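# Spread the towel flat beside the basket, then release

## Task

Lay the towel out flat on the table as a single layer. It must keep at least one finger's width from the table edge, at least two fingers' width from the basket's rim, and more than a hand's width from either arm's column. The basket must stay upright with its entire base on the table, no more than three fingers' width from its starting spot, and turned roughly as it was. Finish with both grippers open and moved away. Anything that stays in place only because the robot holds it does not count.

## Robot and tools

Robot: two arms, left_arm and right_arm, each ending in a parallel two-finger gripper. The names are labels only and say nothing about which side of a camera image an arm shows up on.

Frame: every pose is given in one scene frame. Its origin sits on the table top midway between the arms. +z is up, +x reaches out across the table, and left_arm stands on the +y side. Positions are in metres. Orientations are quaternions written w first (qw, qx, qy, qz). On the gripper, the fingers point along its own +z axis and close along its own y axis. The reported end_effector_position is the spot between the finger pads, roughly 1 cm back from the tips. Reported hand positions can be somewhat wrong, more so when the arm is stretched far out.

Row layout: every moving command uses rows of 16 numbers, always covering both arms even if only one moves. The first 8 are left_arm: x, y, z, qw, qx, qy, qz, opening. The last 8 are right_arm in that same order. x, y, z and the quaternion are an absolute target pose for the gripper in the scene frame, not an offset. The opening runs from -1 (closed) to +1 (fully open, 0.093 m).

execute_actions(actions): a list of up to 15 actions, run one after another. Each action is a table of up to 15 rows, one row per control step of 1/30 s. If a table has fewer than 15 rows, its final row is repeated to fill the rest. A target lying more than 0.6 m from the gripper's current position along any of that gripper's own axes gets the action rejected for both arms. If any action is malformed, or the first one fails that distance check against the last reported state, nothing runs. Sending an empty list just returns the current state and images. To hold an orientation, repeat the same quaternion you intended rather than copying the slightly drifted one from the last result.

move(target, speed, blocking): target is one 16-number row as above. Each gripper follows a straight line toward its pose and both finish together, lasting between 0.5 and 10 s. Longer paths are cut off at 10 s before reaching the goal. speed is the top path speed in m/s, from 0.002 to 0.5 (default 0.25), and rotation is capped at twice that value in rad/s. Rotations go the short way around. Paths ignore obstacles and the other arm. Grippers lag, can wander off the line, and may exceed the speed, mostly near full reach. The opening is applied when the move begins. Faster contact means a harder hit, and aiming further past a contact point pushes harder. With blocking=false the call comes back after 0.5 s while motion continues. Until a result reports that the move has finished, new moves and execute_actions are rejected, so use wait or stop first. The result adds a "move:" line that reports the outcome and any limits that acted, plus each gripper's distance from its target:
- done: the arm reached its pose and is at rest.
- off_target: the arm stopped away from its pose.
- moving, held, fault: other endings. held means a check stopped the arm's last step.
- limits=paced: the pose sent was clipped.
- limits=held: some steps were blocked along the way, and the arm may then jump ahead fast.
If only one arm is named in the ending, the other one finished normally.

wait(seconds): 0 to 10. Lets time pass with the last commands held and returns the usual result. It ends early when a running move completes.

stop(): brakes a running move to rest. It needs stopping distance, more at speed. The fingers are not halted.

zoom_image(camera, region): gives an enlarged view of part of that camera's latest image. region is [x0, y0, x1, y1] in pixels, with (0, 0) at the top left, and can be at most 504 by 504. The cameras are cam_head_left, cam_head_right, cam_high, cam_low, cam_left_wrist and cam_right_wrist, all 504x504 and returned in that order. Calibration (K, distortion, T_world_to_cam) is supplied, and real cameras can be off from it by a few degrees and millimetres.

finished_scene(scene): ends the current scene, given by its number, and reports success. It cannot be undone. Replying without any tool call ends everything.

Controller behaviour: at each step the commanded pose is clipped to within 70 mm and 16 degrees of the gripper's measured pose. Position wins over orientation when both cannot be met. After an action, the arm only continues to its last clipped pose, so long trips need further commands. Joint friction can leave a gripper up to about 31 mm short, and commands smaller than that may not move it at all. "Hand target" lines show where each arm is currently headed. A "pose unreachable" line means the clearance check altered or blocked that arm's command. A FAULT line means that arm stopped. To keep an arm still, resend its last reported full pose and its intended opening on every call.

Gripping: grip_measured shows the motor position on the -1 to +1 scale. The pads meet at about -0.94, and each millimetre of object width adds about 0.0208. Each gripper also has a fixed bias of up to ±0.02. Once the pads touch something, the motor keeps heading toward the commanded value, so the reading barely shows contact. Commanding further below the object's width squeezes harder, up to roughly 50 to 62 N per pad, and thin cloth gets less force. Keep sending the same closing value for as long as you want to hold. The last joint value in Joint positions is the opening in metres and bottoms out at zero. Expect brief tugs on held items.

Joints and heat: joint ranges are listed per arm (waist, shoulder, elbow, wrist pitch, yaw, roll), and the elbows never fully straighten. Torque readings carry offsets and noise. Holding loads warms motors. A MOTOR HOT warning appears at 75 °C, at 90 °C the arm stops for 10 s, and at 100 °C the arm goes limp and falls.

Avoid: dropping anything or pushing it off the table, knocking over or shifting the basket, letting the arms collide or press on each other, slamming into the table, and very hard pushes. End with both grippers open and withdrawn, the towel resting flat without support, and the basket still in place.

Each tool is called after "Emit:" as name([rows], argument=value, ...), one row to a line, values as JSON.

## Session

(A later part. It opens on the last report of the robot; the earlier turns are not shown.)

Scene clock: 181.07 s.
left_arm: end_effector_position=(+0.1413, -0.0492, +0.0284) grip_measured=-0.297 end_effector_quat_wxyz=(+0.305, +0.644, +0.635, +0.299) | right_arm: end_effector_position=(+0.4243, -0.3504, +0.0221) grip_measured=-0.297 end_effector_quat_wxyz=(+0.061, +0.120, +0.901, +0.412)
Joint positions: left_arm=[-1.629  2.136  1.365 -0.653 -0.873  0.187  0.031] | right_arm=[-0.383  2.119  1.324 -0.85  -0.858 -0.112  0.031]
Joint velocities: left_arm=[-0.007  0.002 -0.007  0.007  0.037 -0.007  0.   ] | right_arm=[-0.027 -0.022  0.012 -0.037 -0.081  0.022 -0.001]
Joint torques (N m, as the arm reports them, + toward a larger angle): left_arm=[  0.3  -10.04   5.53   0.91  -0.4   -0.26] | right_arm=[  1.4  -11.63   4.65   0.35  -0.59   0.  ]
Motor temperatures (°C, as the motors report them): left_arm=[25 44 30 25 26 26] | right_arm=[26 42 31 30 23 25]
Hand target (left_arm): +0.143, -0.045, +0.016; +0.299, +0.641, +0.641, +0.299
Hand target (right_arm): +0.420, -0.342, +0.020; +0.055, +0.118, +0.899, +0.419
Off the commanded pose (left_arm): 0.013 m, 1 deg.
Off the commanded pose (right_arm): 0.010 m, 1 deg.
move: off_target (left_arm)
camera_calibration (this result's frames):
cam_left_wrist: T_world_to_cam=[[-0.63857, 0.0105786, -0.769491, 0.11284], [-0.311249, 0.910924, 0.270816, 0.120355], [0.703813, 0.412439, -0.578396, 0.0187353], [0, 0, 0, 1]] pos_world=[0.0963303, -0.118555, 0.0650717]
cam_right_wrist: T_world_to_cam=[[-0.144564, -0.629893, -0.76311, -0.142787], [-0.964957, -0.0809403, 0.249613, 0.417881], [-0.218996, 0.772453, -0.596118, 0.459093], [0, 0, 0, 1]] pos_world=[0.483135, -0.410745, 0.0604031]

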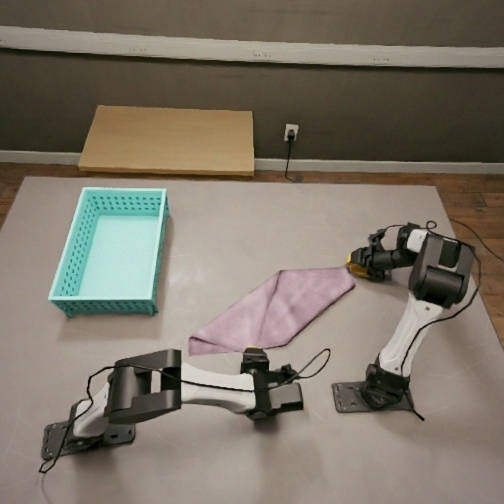

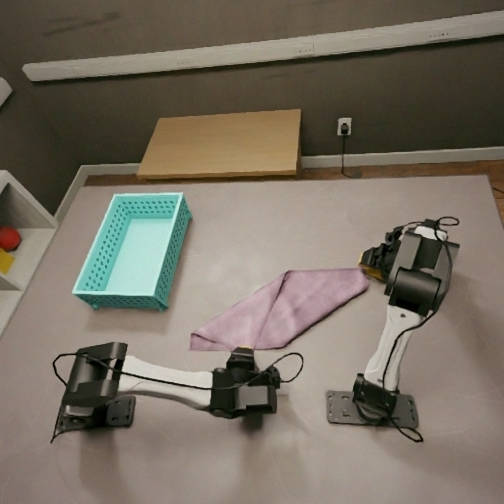

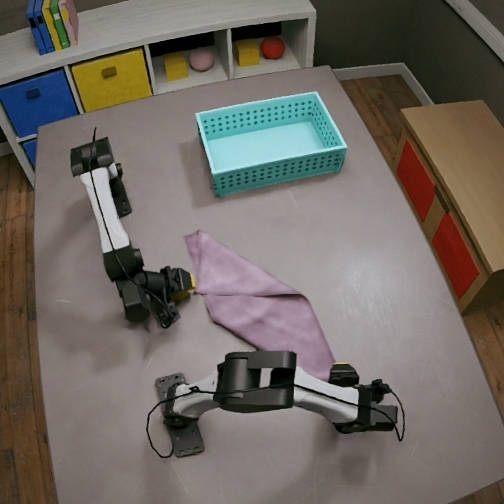

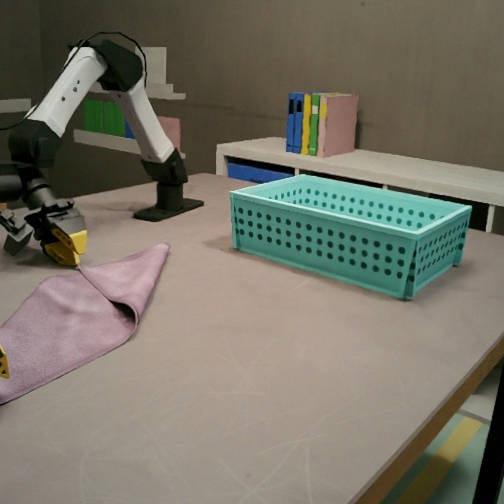

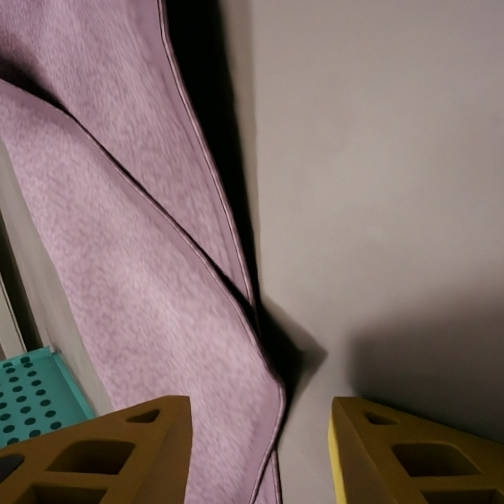

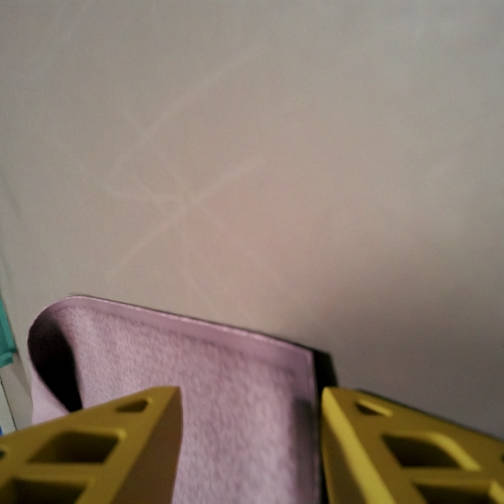

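Emit:
move(target=[0.143,-0.045,0.006,0.299,0.641,0.641,0.299,-0.3, 0.420,-0.330,0.016,0.055,0.118,0.898,0.419,-0.3], speed=0.02)

Emit:
zoom_image(camera="cam_low", region=[0, 210, 200, 410])

Scene clock: 188.43 s.
left_arm: end_effector_position=(+0.1412, -0.0492, +0.0286) grip_measured=-0.297 end_effector_quat_wxyz=(+0.306, +0.643, +0.635, +0.299) | right_arm: end_effector_position=(+0.4270, -0.3421, +0.0218) grip_measured=-0.297 end_effector_quat_wxyz=(+0.068, +0.121, +0.901, +0.410)
Joint positions: left_arm=[-1.63   2.136  1.365 -0.654 -0.874  0.185  0.031] | right_arm=[-0.359  2.099  1.291 -0.787 -0.858 -0.063  0.031]
Joint velocities: left_arm=[-0.017 -0.007 -0.022  0.007 -0.022 -0.007 -0.001] | right_arm=[-0.002 -0.002 -0.027  0.066 -0.022  0.081 -0.   ]
Joint torques (N m, as the arm reports them, + toward a larger angle): left_arm=[ 0.32 -8.62  4.39  1.21 -0.39 -0.27] | right_arm=[  1.9  -10.88   4.25   0.43  -0.64  -0.01]
Motor temperatures (°C, as the motors report them): left_arm=[25 44 30 25 26 26] | right_arm=[26 42 31 30 23 25]
Hand target (left_arm): +0.143, -0.044, +0.007; +0.298, +0.640, +0.641, +0.300
Hand target (right_arm): +0.419, -0.330, +0.016; +0.054, +0.118, +0.899, +0.419
Off the commanded pose (left_arm): 0.023 m, 1 deg.
Off the commanded pose (right_arm): 0.015 m, 2 deg.
move: off_target (left_arm, right_arm)
camera_calibration (this result's frames):
cam_left_wrist: T_world_to_cam=[[-0.637477, 0.00904733, -0.770416, 0.112687], [-0.312468, 0.910972, 0.269248, 0.120494], [0.704263, 0.41237, -0.577897, 0.0188686], [0, 0, 0, 1]] pos_world=[0.0961976, -0.118567, 0.0652775]
cam_right_wrist: T_world_to_cam=[[-0.140377, -0.63318, -0.761168, -0.140298], [-0.968455, -0.0720542, 0.238544, 0.426007], [-0.205887, 0.770643, -0.603092, 0.447], [0, 0, 0, 1]] pos_world=[0.484905, -0.402616, 0.0611702]

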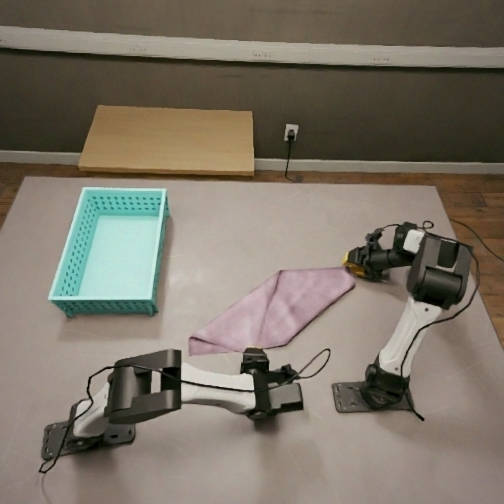

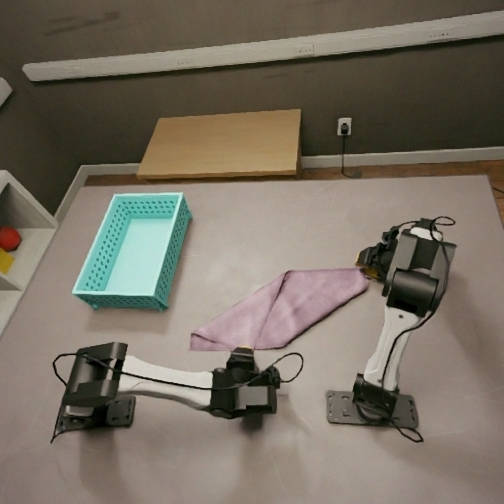

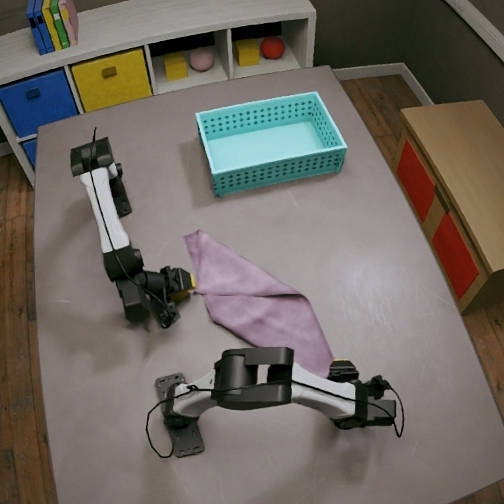

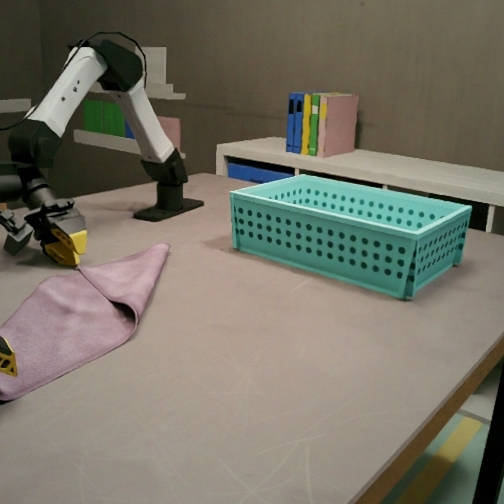

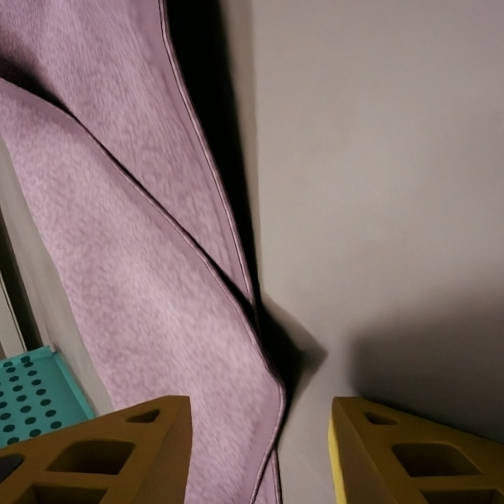

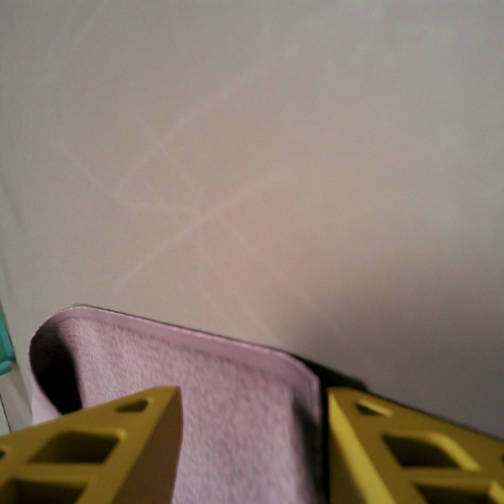

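Region (0, 210, 200, 410) of cam_low's 504x504 image, scaled by 2.520, with more detail than that image has.

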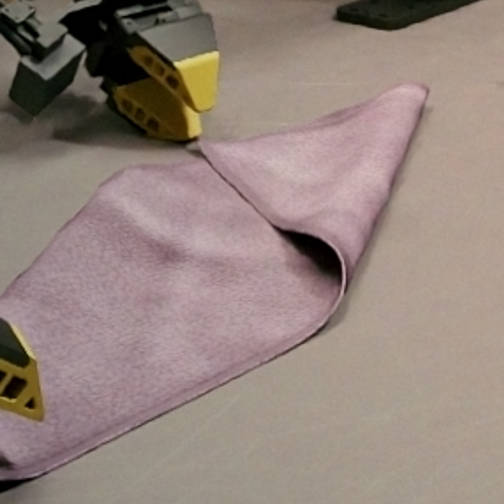

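Emit:
move(target=[0.170,-0.040,0.024,0.299,0.641,0.641,0.299,-0.3, 0.420,-0.322,0.018,0.055,0.118,0.898,0.419,-0.3], speed=0.02)

Emit:
zoom_image(camera="cam_low", region=[0, 210, 200, 410])

Scene clock: 196.10 s.
left_arm: end_effector_position=(+0.1632, -0.0487, +0.0291) grip_measured=-0.297 end_effector_quat_wxyz=(+0.309, +0.640, +0.638, +0.295) | right_arm: end_effector_position=(+0.4282, -0.3325, +0.0219) grip_measured=-0.297 end_effector_quat_wxyz=(+0.069, +0.118, +0.901, +0.411)
Joint positions: left_arm=[-1.574  2.125  1.344 -0.571 -0.863  0.264  0.031] | right_arm=[-0.333  2.086  1.271 -0.749 -0.86  -0.03   0.031]
Joint velocities: left_arm=[-0.017  0.002 -0.012  0.007  0.037  0.007  0.   ] | right_arm=[-0.002  0.007  0.022 -0.11  -0.022  0.051  0.   ]
Joint torques (N m, as the arm reports them, + toward a larger angle): left_arm=[  1.37 -11.92   4.88   0.97  -0.39   0.04] | right_arm=[  1.66 -11.16   4.44   0.44  -0.63   0.02]
Motor temperatures (°C, as the motors report them): left_arm=[25 43 30 26 26 26] | right_arm=[26 42 31 30 23 25]
Hand target (left_arm): +0.170, -0.040, +0.024; +0.300, +0.640, +0.641, +0.300
Hand target (right_arm): +0.420, -0.323, +0.018; +0.055, +0.118, +0.899, +0.419
Off the commanded pose (left_arm): 0.012 m, 1 deg.
Off the commanded pose (right_arm): 0.014 m, 2 deg.
move: off_target (left_arm, right_arm)
camera_calibration (this result's frames):
cam_left_wrist: T_world_to_cam=[[-0.637729, -0.00344225, -0.770253, 0.126549], [-0.316246, 0.91299, 0.257755, 0.127756], [0.702346, 0.407967, -0.583329, 0.00366049], [0, 0, 0, 1]] pos_world=[0.118535, -0.117698, 0.0666805]
cam_right_wrist: T_world_to_cam=[[-0.13418, -0.63353, -0.761994, -0.136767], [-0.969334, -0.0758453, 0.23375, 0.427105], [-0.205881, 0.769991, -0.603926, 0.439777], [0, 0, 0, 1]] pos_world=[0.486198, -0.392876, 0.0615408]

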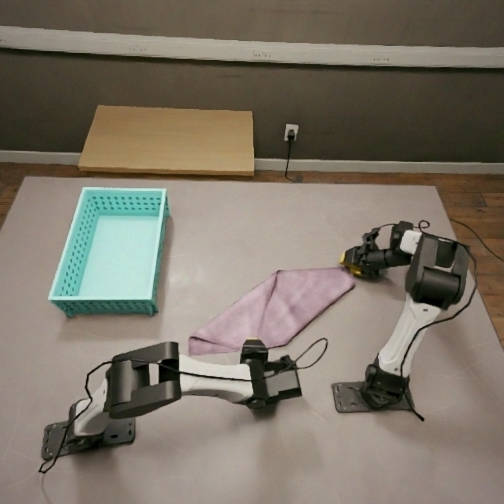

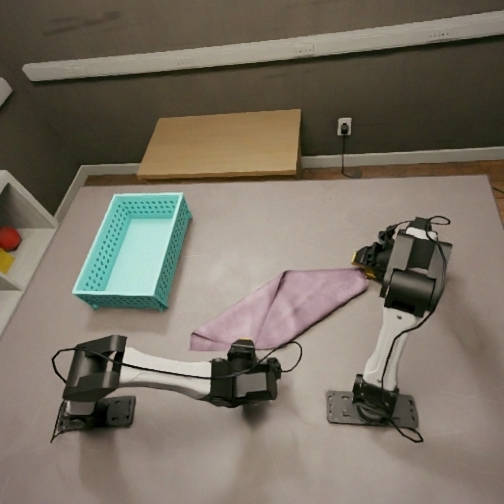

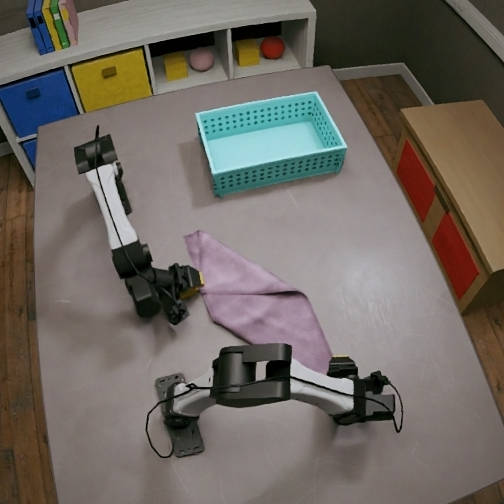

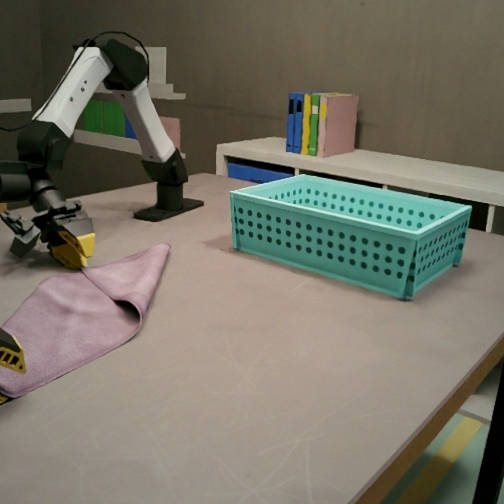

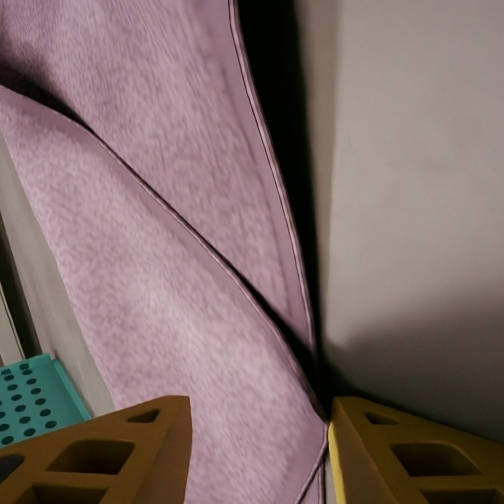

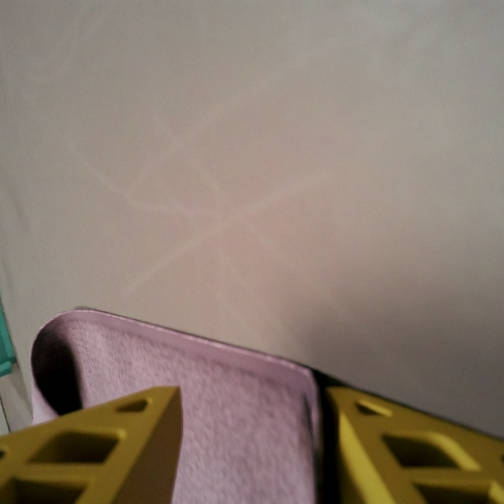

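Region (0, 210, 200, 410) of cam_low's 504x504 image, scaled by 2.520, with more detail than that image has.

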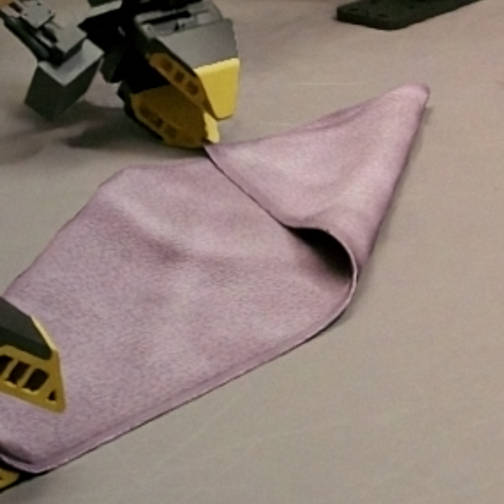

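Emit:
execute_actions([
  [[0.170,-0.040,0.024,0.299,0.641,0.641,0.299,-0.5, 0.420,-0.322,0.018,0.055,0.118,0.898,0.419,-0.5]],
  [[0.170,-0.040,0.022,0.299,0.641,0.641,0.299,-0.7, 0.420,-0.322,0.016,0.055,0.118,0.898,0.419,-0.7]],
  [[0.170,-0.040,0.02,0.299,0.641,0.641,0.299,-0.85, 0.420,-0.322,0.014,0.055,0.118,0.898,0.419,-0.85]],
  [[0.170,-0.040,0.02,0.299,0.641,0.641,0.299,-1, 0.420,-0.322,0.014,0.055,0.118,0.898,0.419,-1]],
])

Emit:
zoom_image(camera="cam_low", region=[0, 210, 200, 410])

Scene clock: 204.63 s.
left_arm: end_effector_position=(+0.1678, -0.0460, +0.0279) grip_measured=-0.983 end_effector_quat_wxyz=(+0.308, +0.637, +0.642, +0.297) | right_arm: end_effector_position=(+0.4273, -0.3286, +0.0208) grip_measured=-0.991 end_effector_quat_wxyz=(+0.068, +0.115, +0.901, +0.413)
Joint positions: left_arm=[-1.562  2.125  1.338 -0.562 -0.862  0.267  0.   ] | right_arm=[-0.324  2.086  1.262 -0.74  -0.863 -0.027  0.   ]
Joint velocities: left_arm=[-0.007  0.002 -0.007  0.037  0.022 -0.022  0.   ] | right_arm=[-0.012  0.007 -0.012 -0.022  0.037 -0.037  0.   ]
Joint torques (N m, as the arm reports them, + toward a larger angle): left_arm=[  0.5  -11.18   5.15   1.    -0.38   0.01] | right_arm=[  1.03 -10.47   4.58   0.46  -0.6    0.  ]
Motor temperatures (°C, as the motors report them): left_arm=[25 44 30 26 26 26] | right_arm=[26 42 31 30 23 25]
Hand target (left_arm): +0.170, -0.040, +0.020; +0.299, +0.641, +0.641, +0.299
Hand target (right_arm): +0.420, -0.322, +0.014; +0.055, +0.118, +0.899, +0.419
Off the commanded pose (left_arm): 0.010 m, 1 deg.
Off the commanded pose (right_arm): 0.012 m, 2 deg.
camera_calibration (this result's frames):
cam_left_wrist: T_world_to_cam=[[-0.637801, -0.0104827, -0.77013, 0.128226], [-0.325407, 0.909948, 0.257107, 0.128506], [0.698084, 0.414589, -0.583777, -0.000352694], [0, 0, 0, 1]] pos_world=[0.123846, -0.115444, 0.0655049]
cam_right_wrist: T_world_to_cam=[[-0.129787, -0.632016, -0.76401, -0.136625], [-0.96882, -0.0831785, 0.233387, 0.424179], [-0.211054, 0.770479, -0.601514, 0.438176], [0, 0, 0, 1]] pos_world=[0.485699, -0.388672, 0.060188]

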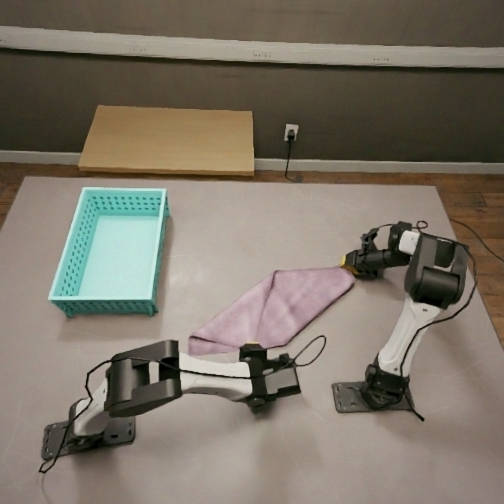

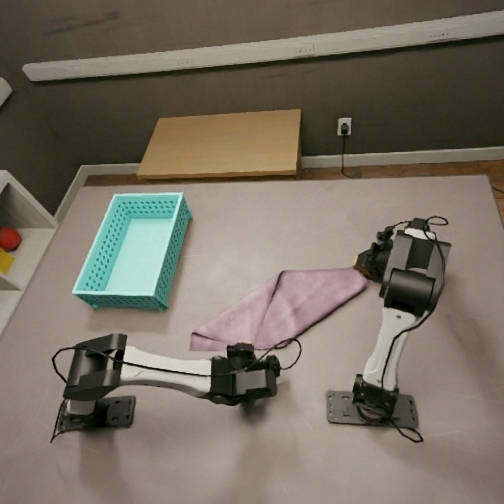

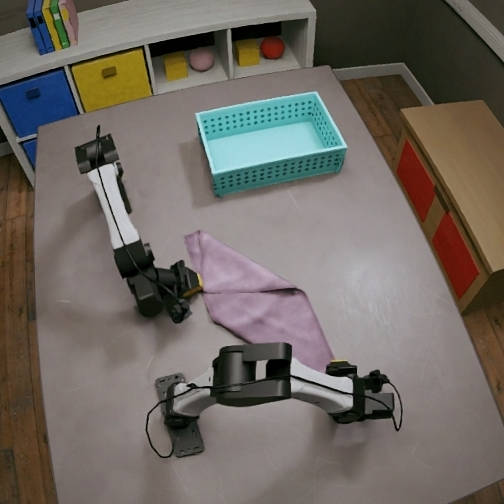

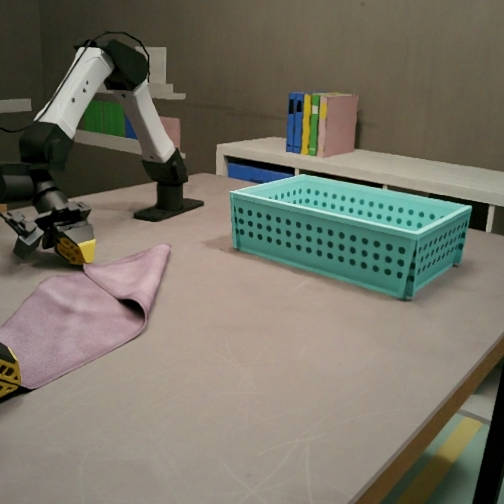

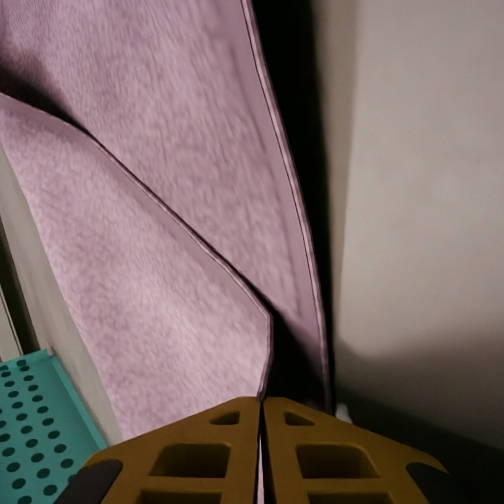

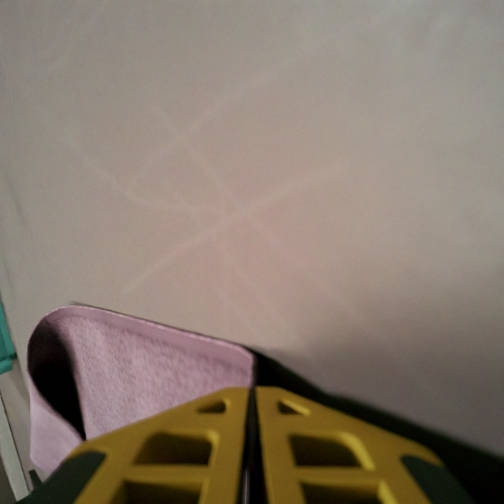

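Region (0, 210, 200, 410) of cam_low's 504x504 image, scaled by 2.520, with more detail than that image has.

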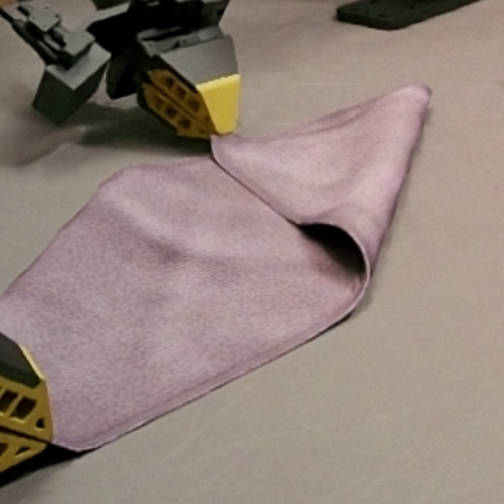

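Emit:
move(target=[0.185,-0.035,0.08,0.299,0.641,0.641,0.299,-1, 0.420,-0.315,0.07,0.055,0.118,0.898,0.419,-1], speed=0.05)

Emit:
zoom_image(camera="cam_low", region=[0, 190, 200, 390])

Scene clock: 216.57 s.
left_arm: end_effector_position=(+0.1821, -0.0356, +0.0720) grip_measured=-0.983 end_effector_quat_wxyz=(+0.303, +0.639, +0.640, +0.301) | right_arm: end_effector_position=(+0.4184, -0.3192, +0.0622) grip_measured=-0.991 end_effector_quat_wxyz=(+0.053, +0.122, +0.900, +0.415)
Joint positions: left_arm=[-1.521  2.022  1.371 -0.667 -0.856  0.327  0.   ] | right_arm=[-0.306  1.986  1.297 -0.885 -0.863  0.003  0.   ]
Joint velocities: left_arm=[-0.017  0.002 -0.007 -0.037 -0.037  0.051  0.   ] | right_arm=[-0.007 -0.007 -0.007 -0.007 -0.037 -0.051  0.   ]
Joint torques (N m, as the arm reports them, + toward a larger angle): left_arm=[  0.57 -12.29   9.03   0.68  -0.37   0.02] | right_arm=[  0.97 -11.08   8.3    0.19  -0.59  -0.01]
Motor temperatures (°C, as the motors report them): left_arm=[25 45 30 25 26 26] | right_arm=[26 42 31 30 23 25]
Hand target (left_arm): +0.185, -0.034, +0.080; +0.300, +0.640, +0.640, +0.299
Hand target (right_arm): +0.420, -0.315, +0.070; +0.055, +0.118, +0.899, +0.419
Off the commanded pose (left_arm): 0.009 m, 1 deg.
Off the commanded pose (right_arm): 0.009 m, 1 deg.
move: done
camera_calibration (this result's frames):
cam_left_wrist: T_world_to_cam=[[-0.637721, 0.000685618, -0.770267, 0.1718], [-0.326018, 0.905771, 0.270723, 0.111356], [0.697871, 0.423767, -0.577406, 0.0110132], [0, 0, 0, 1]] pos_world=[0.138179, -0.105648, 0.108544]
cam_right_wrist: T_world_to_cam=[[-0.154943, -0.624637, -0.76539, -0.0872403], [-0.96102, -0.0842729, 0.263321, 0.401144], [-0.228981, 0.776355, -0.587231, 0.462487], [0, 0, 0, 1]] pos_world=[0.477892, -0.379742, 0.099184]

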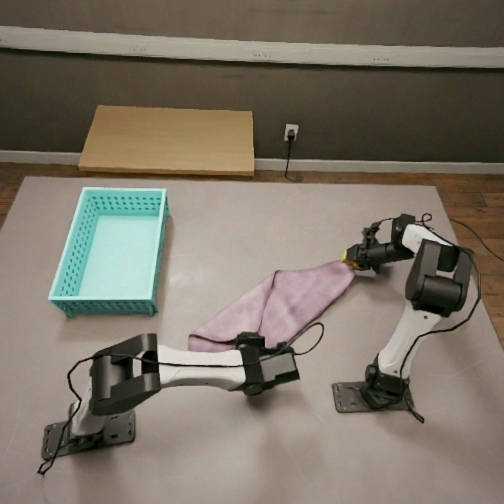

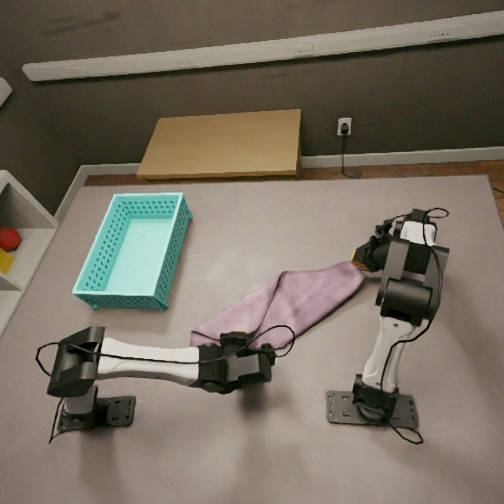

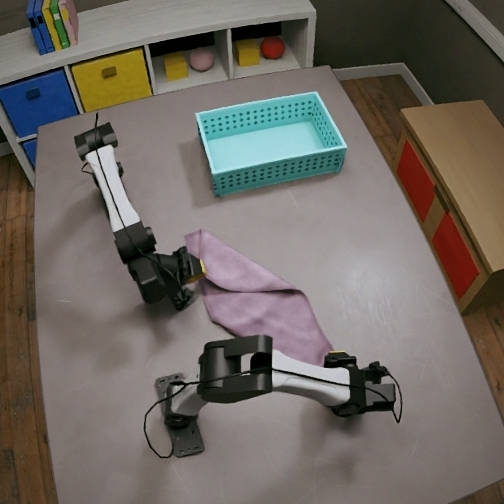

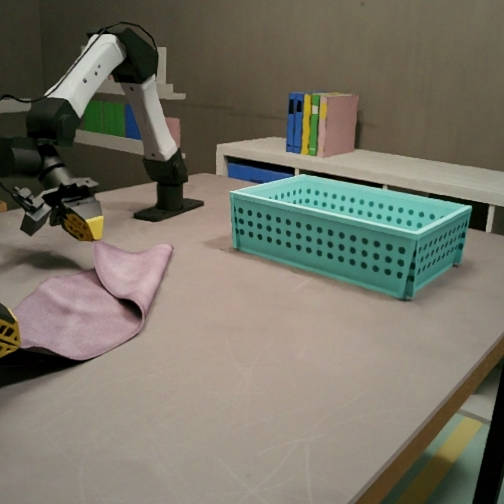

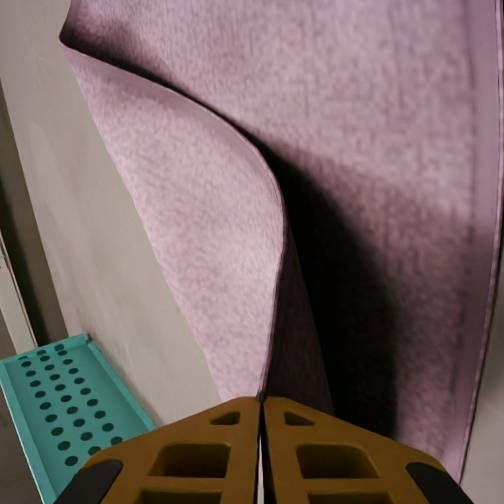

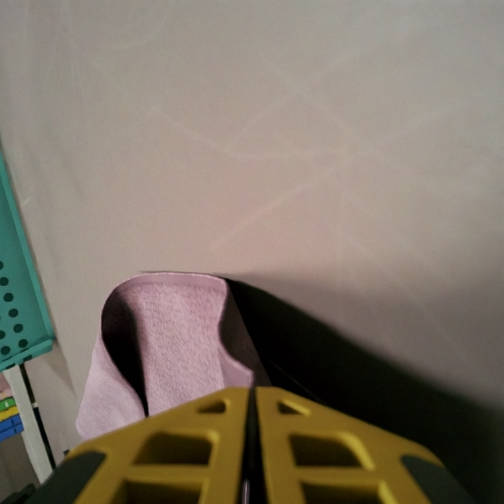

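Region (0, 190, 200, 390) of cam_low's 504x504 image, scaled by 2.520, with more detail than that image has.

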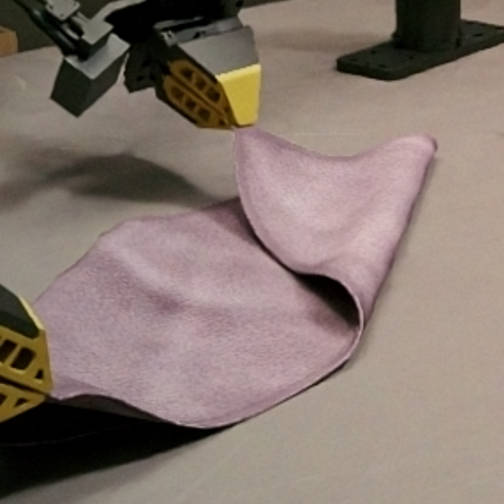

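Emit:
move(target=[0.33,0.06,0.20,0.386,0.687,0.611,-0.017,-1, 0.39,-0.36,0.20,0.386,-0.687,0.611,0.017,-1], speed=0.15)

Scene clock: 246.70 s.
left_arm: end_effector_position=(+0.3284, +0.0612, +0.2079) grip_measured=-0.984 end_effector_quat_wxyz=(+0.398, +0.689, +0.605, -0.008) | right_arm: end_effector_position=(+0.3920, -0.3581, +0.1903) grip_measured=-0.992 end_effector_quat_wxyz=(-0.381, +0.689, -0.616, -0.026)
Joint positions: left_arm=[-0.751  1.605  1.354 -0.52   0.204  1.025  0.   ] | right_arm=[-0.395  1.569  1.341 -1.051 -0.737 -1.923  0.   ]
Joint velocities: left_arm=[-0.022  0.012  0.012  0.007  0.081 -0.037  0.   ] | right_arm=[-0.002  0.002 -0.012  0.022 -0.007 -0.037  0.   ]
Joint torques (N m, as the arm reports them, + toward a larger angle): left_arm=[ 0.58 -7.41 10.8   1.67  0.2   0.03] | right_arm=[-0.28 -8.23  9.36  0.74 -0.55  0.  ]
Motor temperatures (°C, as the motors report them): left_arm=[25 47 33 26 26 26] | right_arm=[26 42 34 29 23 25]
Hand target (left_arm): +0.331, +0.064, +0.205; +0.391, +0.692, +0.607, -0.008
Hand target (right_arm): +0.392, -0.360, +0.199; -0.388, +0.689, -0.612, -0.017
Off the commanded pose (left_arm): 0.008 m, 2 deg.
Off the commanded pose (right_arm): 0.010 m, 1 deg.
move: done
camera_calibration (this result's frames):
cam_left_wrist: T_world_to_cam=[[-0.841524, -0.0462091, -0.53824, 0.391261], [0.0442077, 0.987103, -0.153862, -0.00373673], [0.538408, -0.153273, -0.828628, 0.0862582], [0, 0, 0, 1]] pos_world=[0.282979, 0.0349894, 0.281493]
cam_right_wrist: T_world_to_cam=[[0.867611, -0.0272581, 0.496496, -0.444622], [0.0528637, -0.987781, -0.146608, -0.304176], [0.494426, 0.153445, -0.855569, 0.106268], [0, 0, 0, 1]] pos_world=[0.349297, -0.328885, 0.267078]

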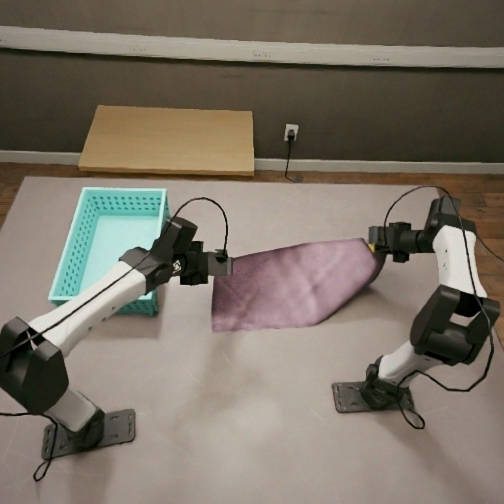

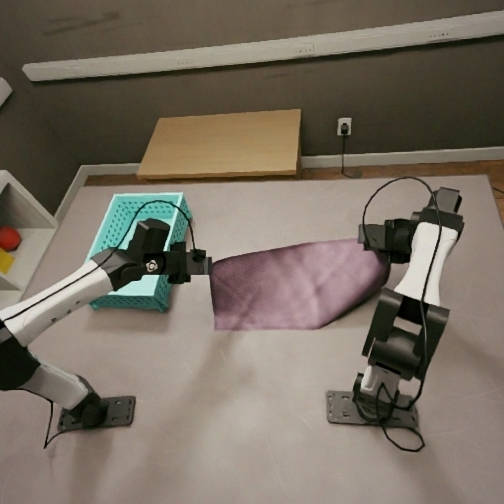

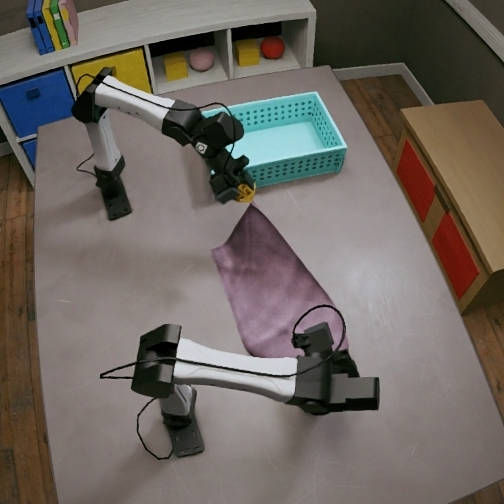

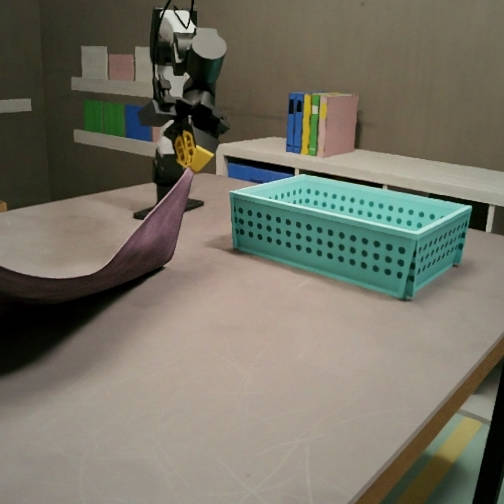

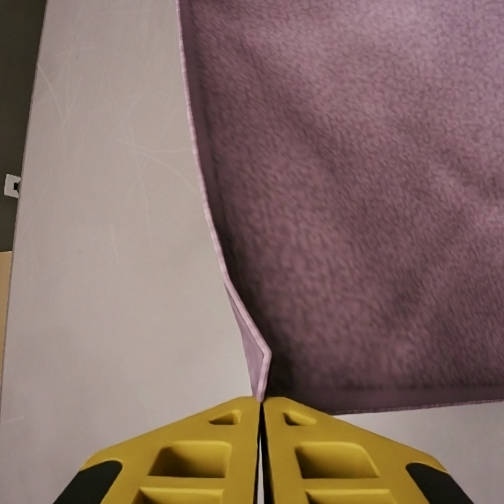

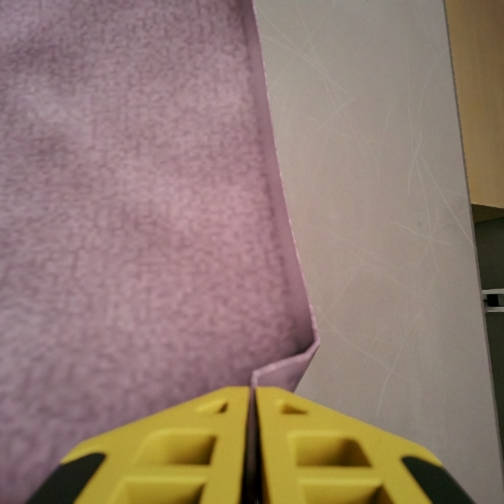

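Emit:
move(target=[0.44,0.09,0.31,0.386,0.687,0.611,-0.017,-1, 0.44,-0.39,0.31,0.335,-0.694,0.622,-0.131,-1], speed=0.1)

Scene clock: 256.93 s.
left_arm: end_effector_position=(+0.4342, +0.0851, +0.3181) grip_measured=-0.984 end_effector_quat_wxyz=(+0.401, +0.688, +0.605, -0.016) | right_arm: end_effector_position=(+0.4378, -0.3867, +0.3130) grip_measured=-0.992 end_effector_quat_wxyz=(-0.347, +0.695, -0.616, +0.130)
Joint positions: left_arm=[-0.555  2.149  2.552 -1.212  0.359  1.163  0.   ] | right_arm=[-0.343  1.656  1.913 -1.239 -0.51  -1.836  0.   ]
Joint velocities: left_arm=[ 0.017  0.002  0.007  0.051  0.007 -0.007  0.   ] | right_arm=[-0.017  0.027  0.002 -0.037 -0.066  0.007  0.   ]
Joint torques (N m, as the arm reports them, + toward a larger angle): left_arm=[  0.81 -10.61   9.23   1.51   0.17   0.01] | right_arm=[ 0.8  -6.18  8.91  1.3  -0.08  0.1 ]
Motor temperatures (°C, as the motors report them): left_arm=[25 45 34 28 26 26] | right_arm=[26 41 35 30 23 25]
Hand target (left_arm): +0.438, +0.093, +0.309; +0.388, +0.689, +0.612, -0.014
Hand target (right_arm): +0.442, -0.390, +0.309; -0.335, +0.695, -0.622, +0.131
Off the commanded pose (left_arm): 0.011 m, 2 deg.
Off the commanded pose (right_arm): 0.005 m, 2 deg.
move: off_target (left_arm)
camera_calibration (this result's frames):
cam_left_wrist: T_world_to_cam=[[-0.845939, -0.0483835, -0.53108, 0.540558], [0.0496976, 0.984389, -0.168843, -0.0123879], [0.530959, -0.169225, -0.830329, 0.129435], [0, 0, 0, 1]] pos_world=[0.389171, 0.0602521, 0.392461]
cam_right_wrist: T_world_to_cam=[[0.767419, 0.0230467, 0.640731, -0.52789], [-0.0521926, -0.993791, 0.0982584, -0.349832], [0.639017, -0.108847, -0.761452, -0.00118445], [0, 0, 0, 1]] pos_world=[0.387612, -0.335622, 0.371708]

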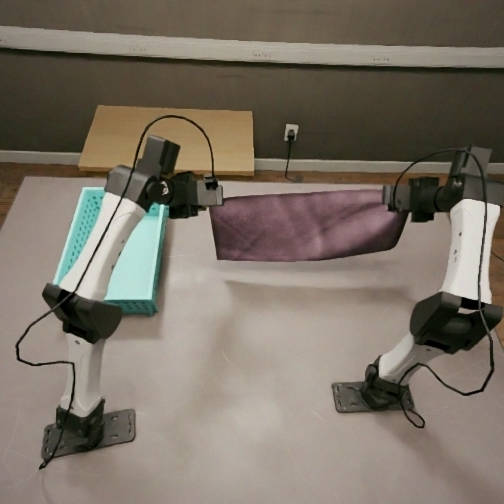

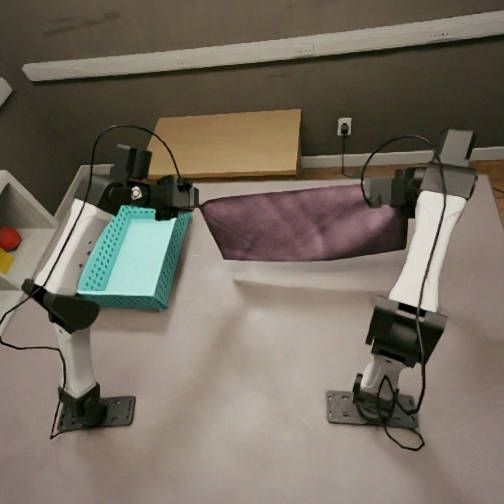

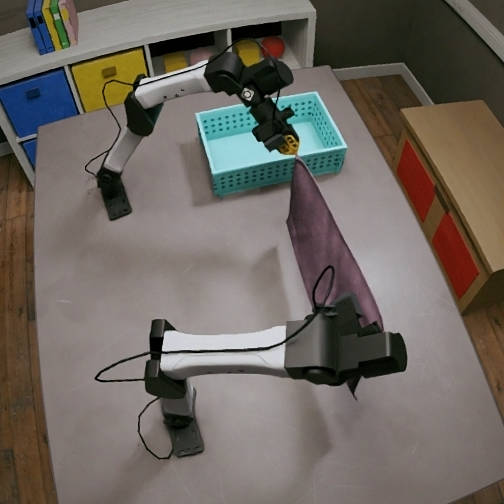

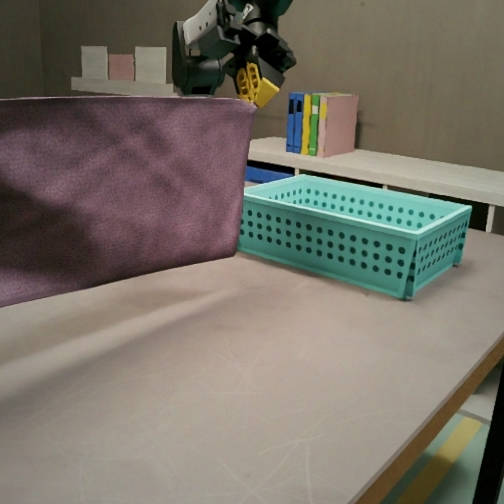

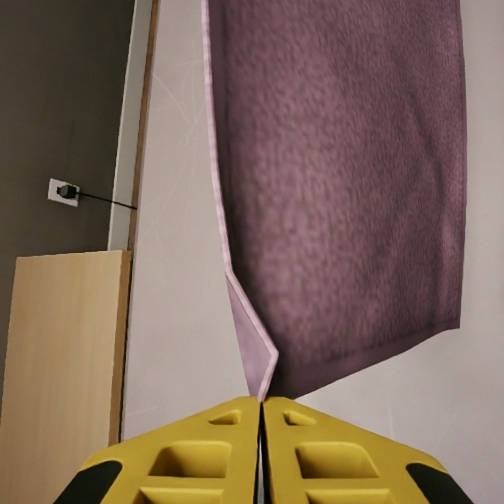

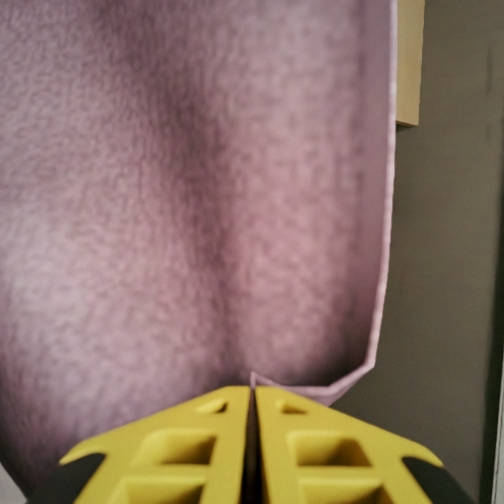

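Emit:
move(target=[0.46,0.11,0.275,0.335,0.694,0.622,0.131,-1, 0.56,-0.37,0.275,0.335,-0.694,0.622,-0.131,-1], speed=0.1)

Scene clock: 266.73 s.
left_arm: end_effector_position=(+0.4643, +0.1133, +0.2674) grip_measured=-0.984 end_effector_quat_wxyz=(+0.329, +0.690, +0.633, +0.122) | right_arm: end_effector_position=(+0.5575, -0.3705, +0.2793) grip_measured=-0.992 end_effector_quat_wxyz=(-0.342, +0.694, -0.619, +0.136)
Joint positions: left_arm=[-0.584  2.123  2.343 -1.075  0.034  1.223  0.   ] | right_arm=[-0.214  2.079  2.322 -1.167 -0.419 -1.717  0.   ]
Joint velocities: left_arm=[ 0.017  0.007  0.002  0.022 -0.007 -0.007  0.   ] | right_arm=[ 0.002  0.007 -0.017 -0.007  0.066  0.007  0.   ]
Joint torques (N m, as the arm reports them, + toward a larger angle): left_arm=[ -1.03 -14.23   6.71   1.93  -0.02   0.03] | right_arm=[  1.02 -10.55   9.1    1.36  -0.15   0.14]
Motor temperatures (°C, as the motors report them): left_arm=[25 46 35 28 26 26] | right_arm=[26 39 36 31 23 25]
Hand target (left_arm): +0.461, +0.110, +0.275; +0.336, +0.694, +0.623, +0.131
Hand target (right_arm): +0.559, -0.368, +0.274; -0.335, +0.695, -0.622, +0.132
Off the commanded pose (left_arm): 0.009 m, 2 deg.
Off the commanded pose (right_arm): 0.005 m, 1 deg.
move: done
camera_calibration (this result's frames):
cam_left_wrist: T_world_to_cam=[[-0.795528, -0.0136562, -0.605764, 0.533129], [-0.0920925, 0.990856, 0.0986042, -0.0566125], [0.598878, 0.134229, -0.789511, -0.000699757], [0, 0, 0, 1]] pos_world=[0.419324, 0.0634693, 0.32798]
cam_right_wrist: T_world_to_cam=[[0.766805, 0.0224209, 0.641488, -0.598638], [-0.0633078, -0.991875, 0.110343, -0.320617], [0.63875, -0.125222, -0.759156, -0.108168], [0, 0, 0, 1]] pos_world=[0.507834, -0.318135, 0.33728]

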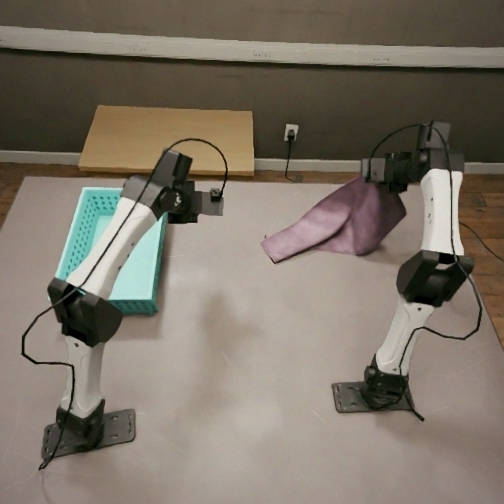

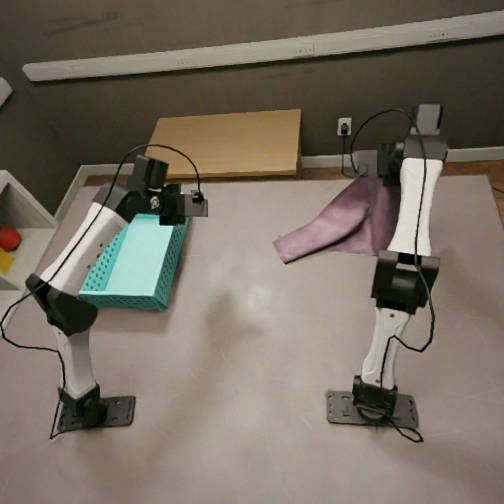

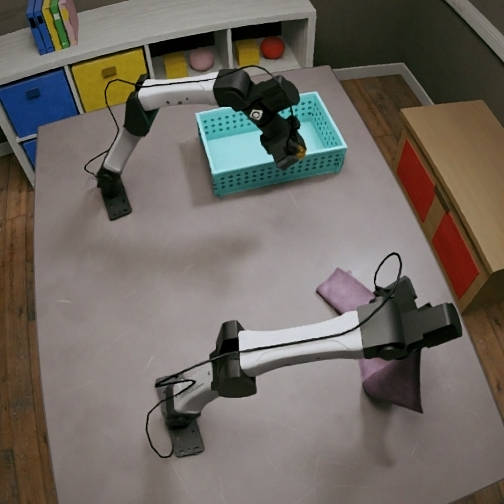

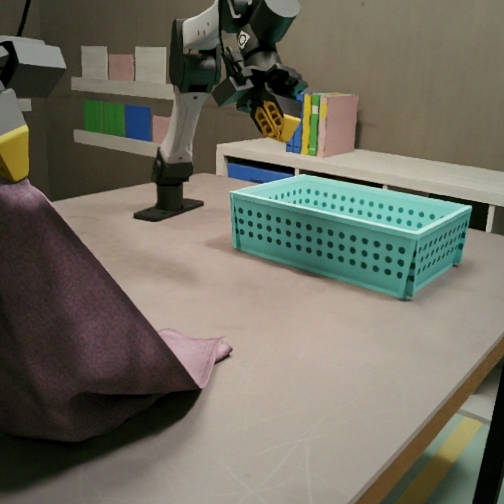

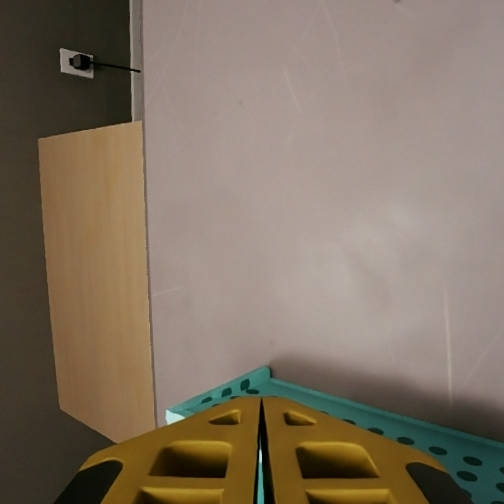

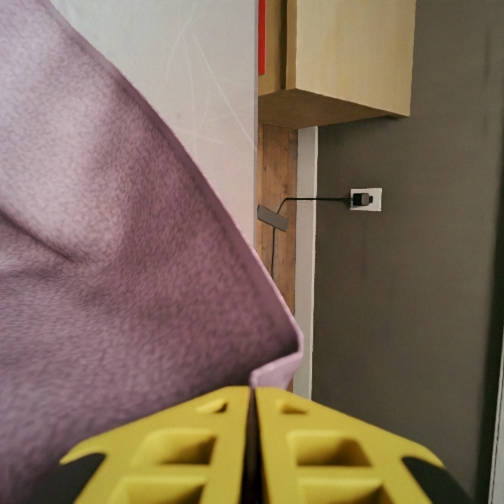

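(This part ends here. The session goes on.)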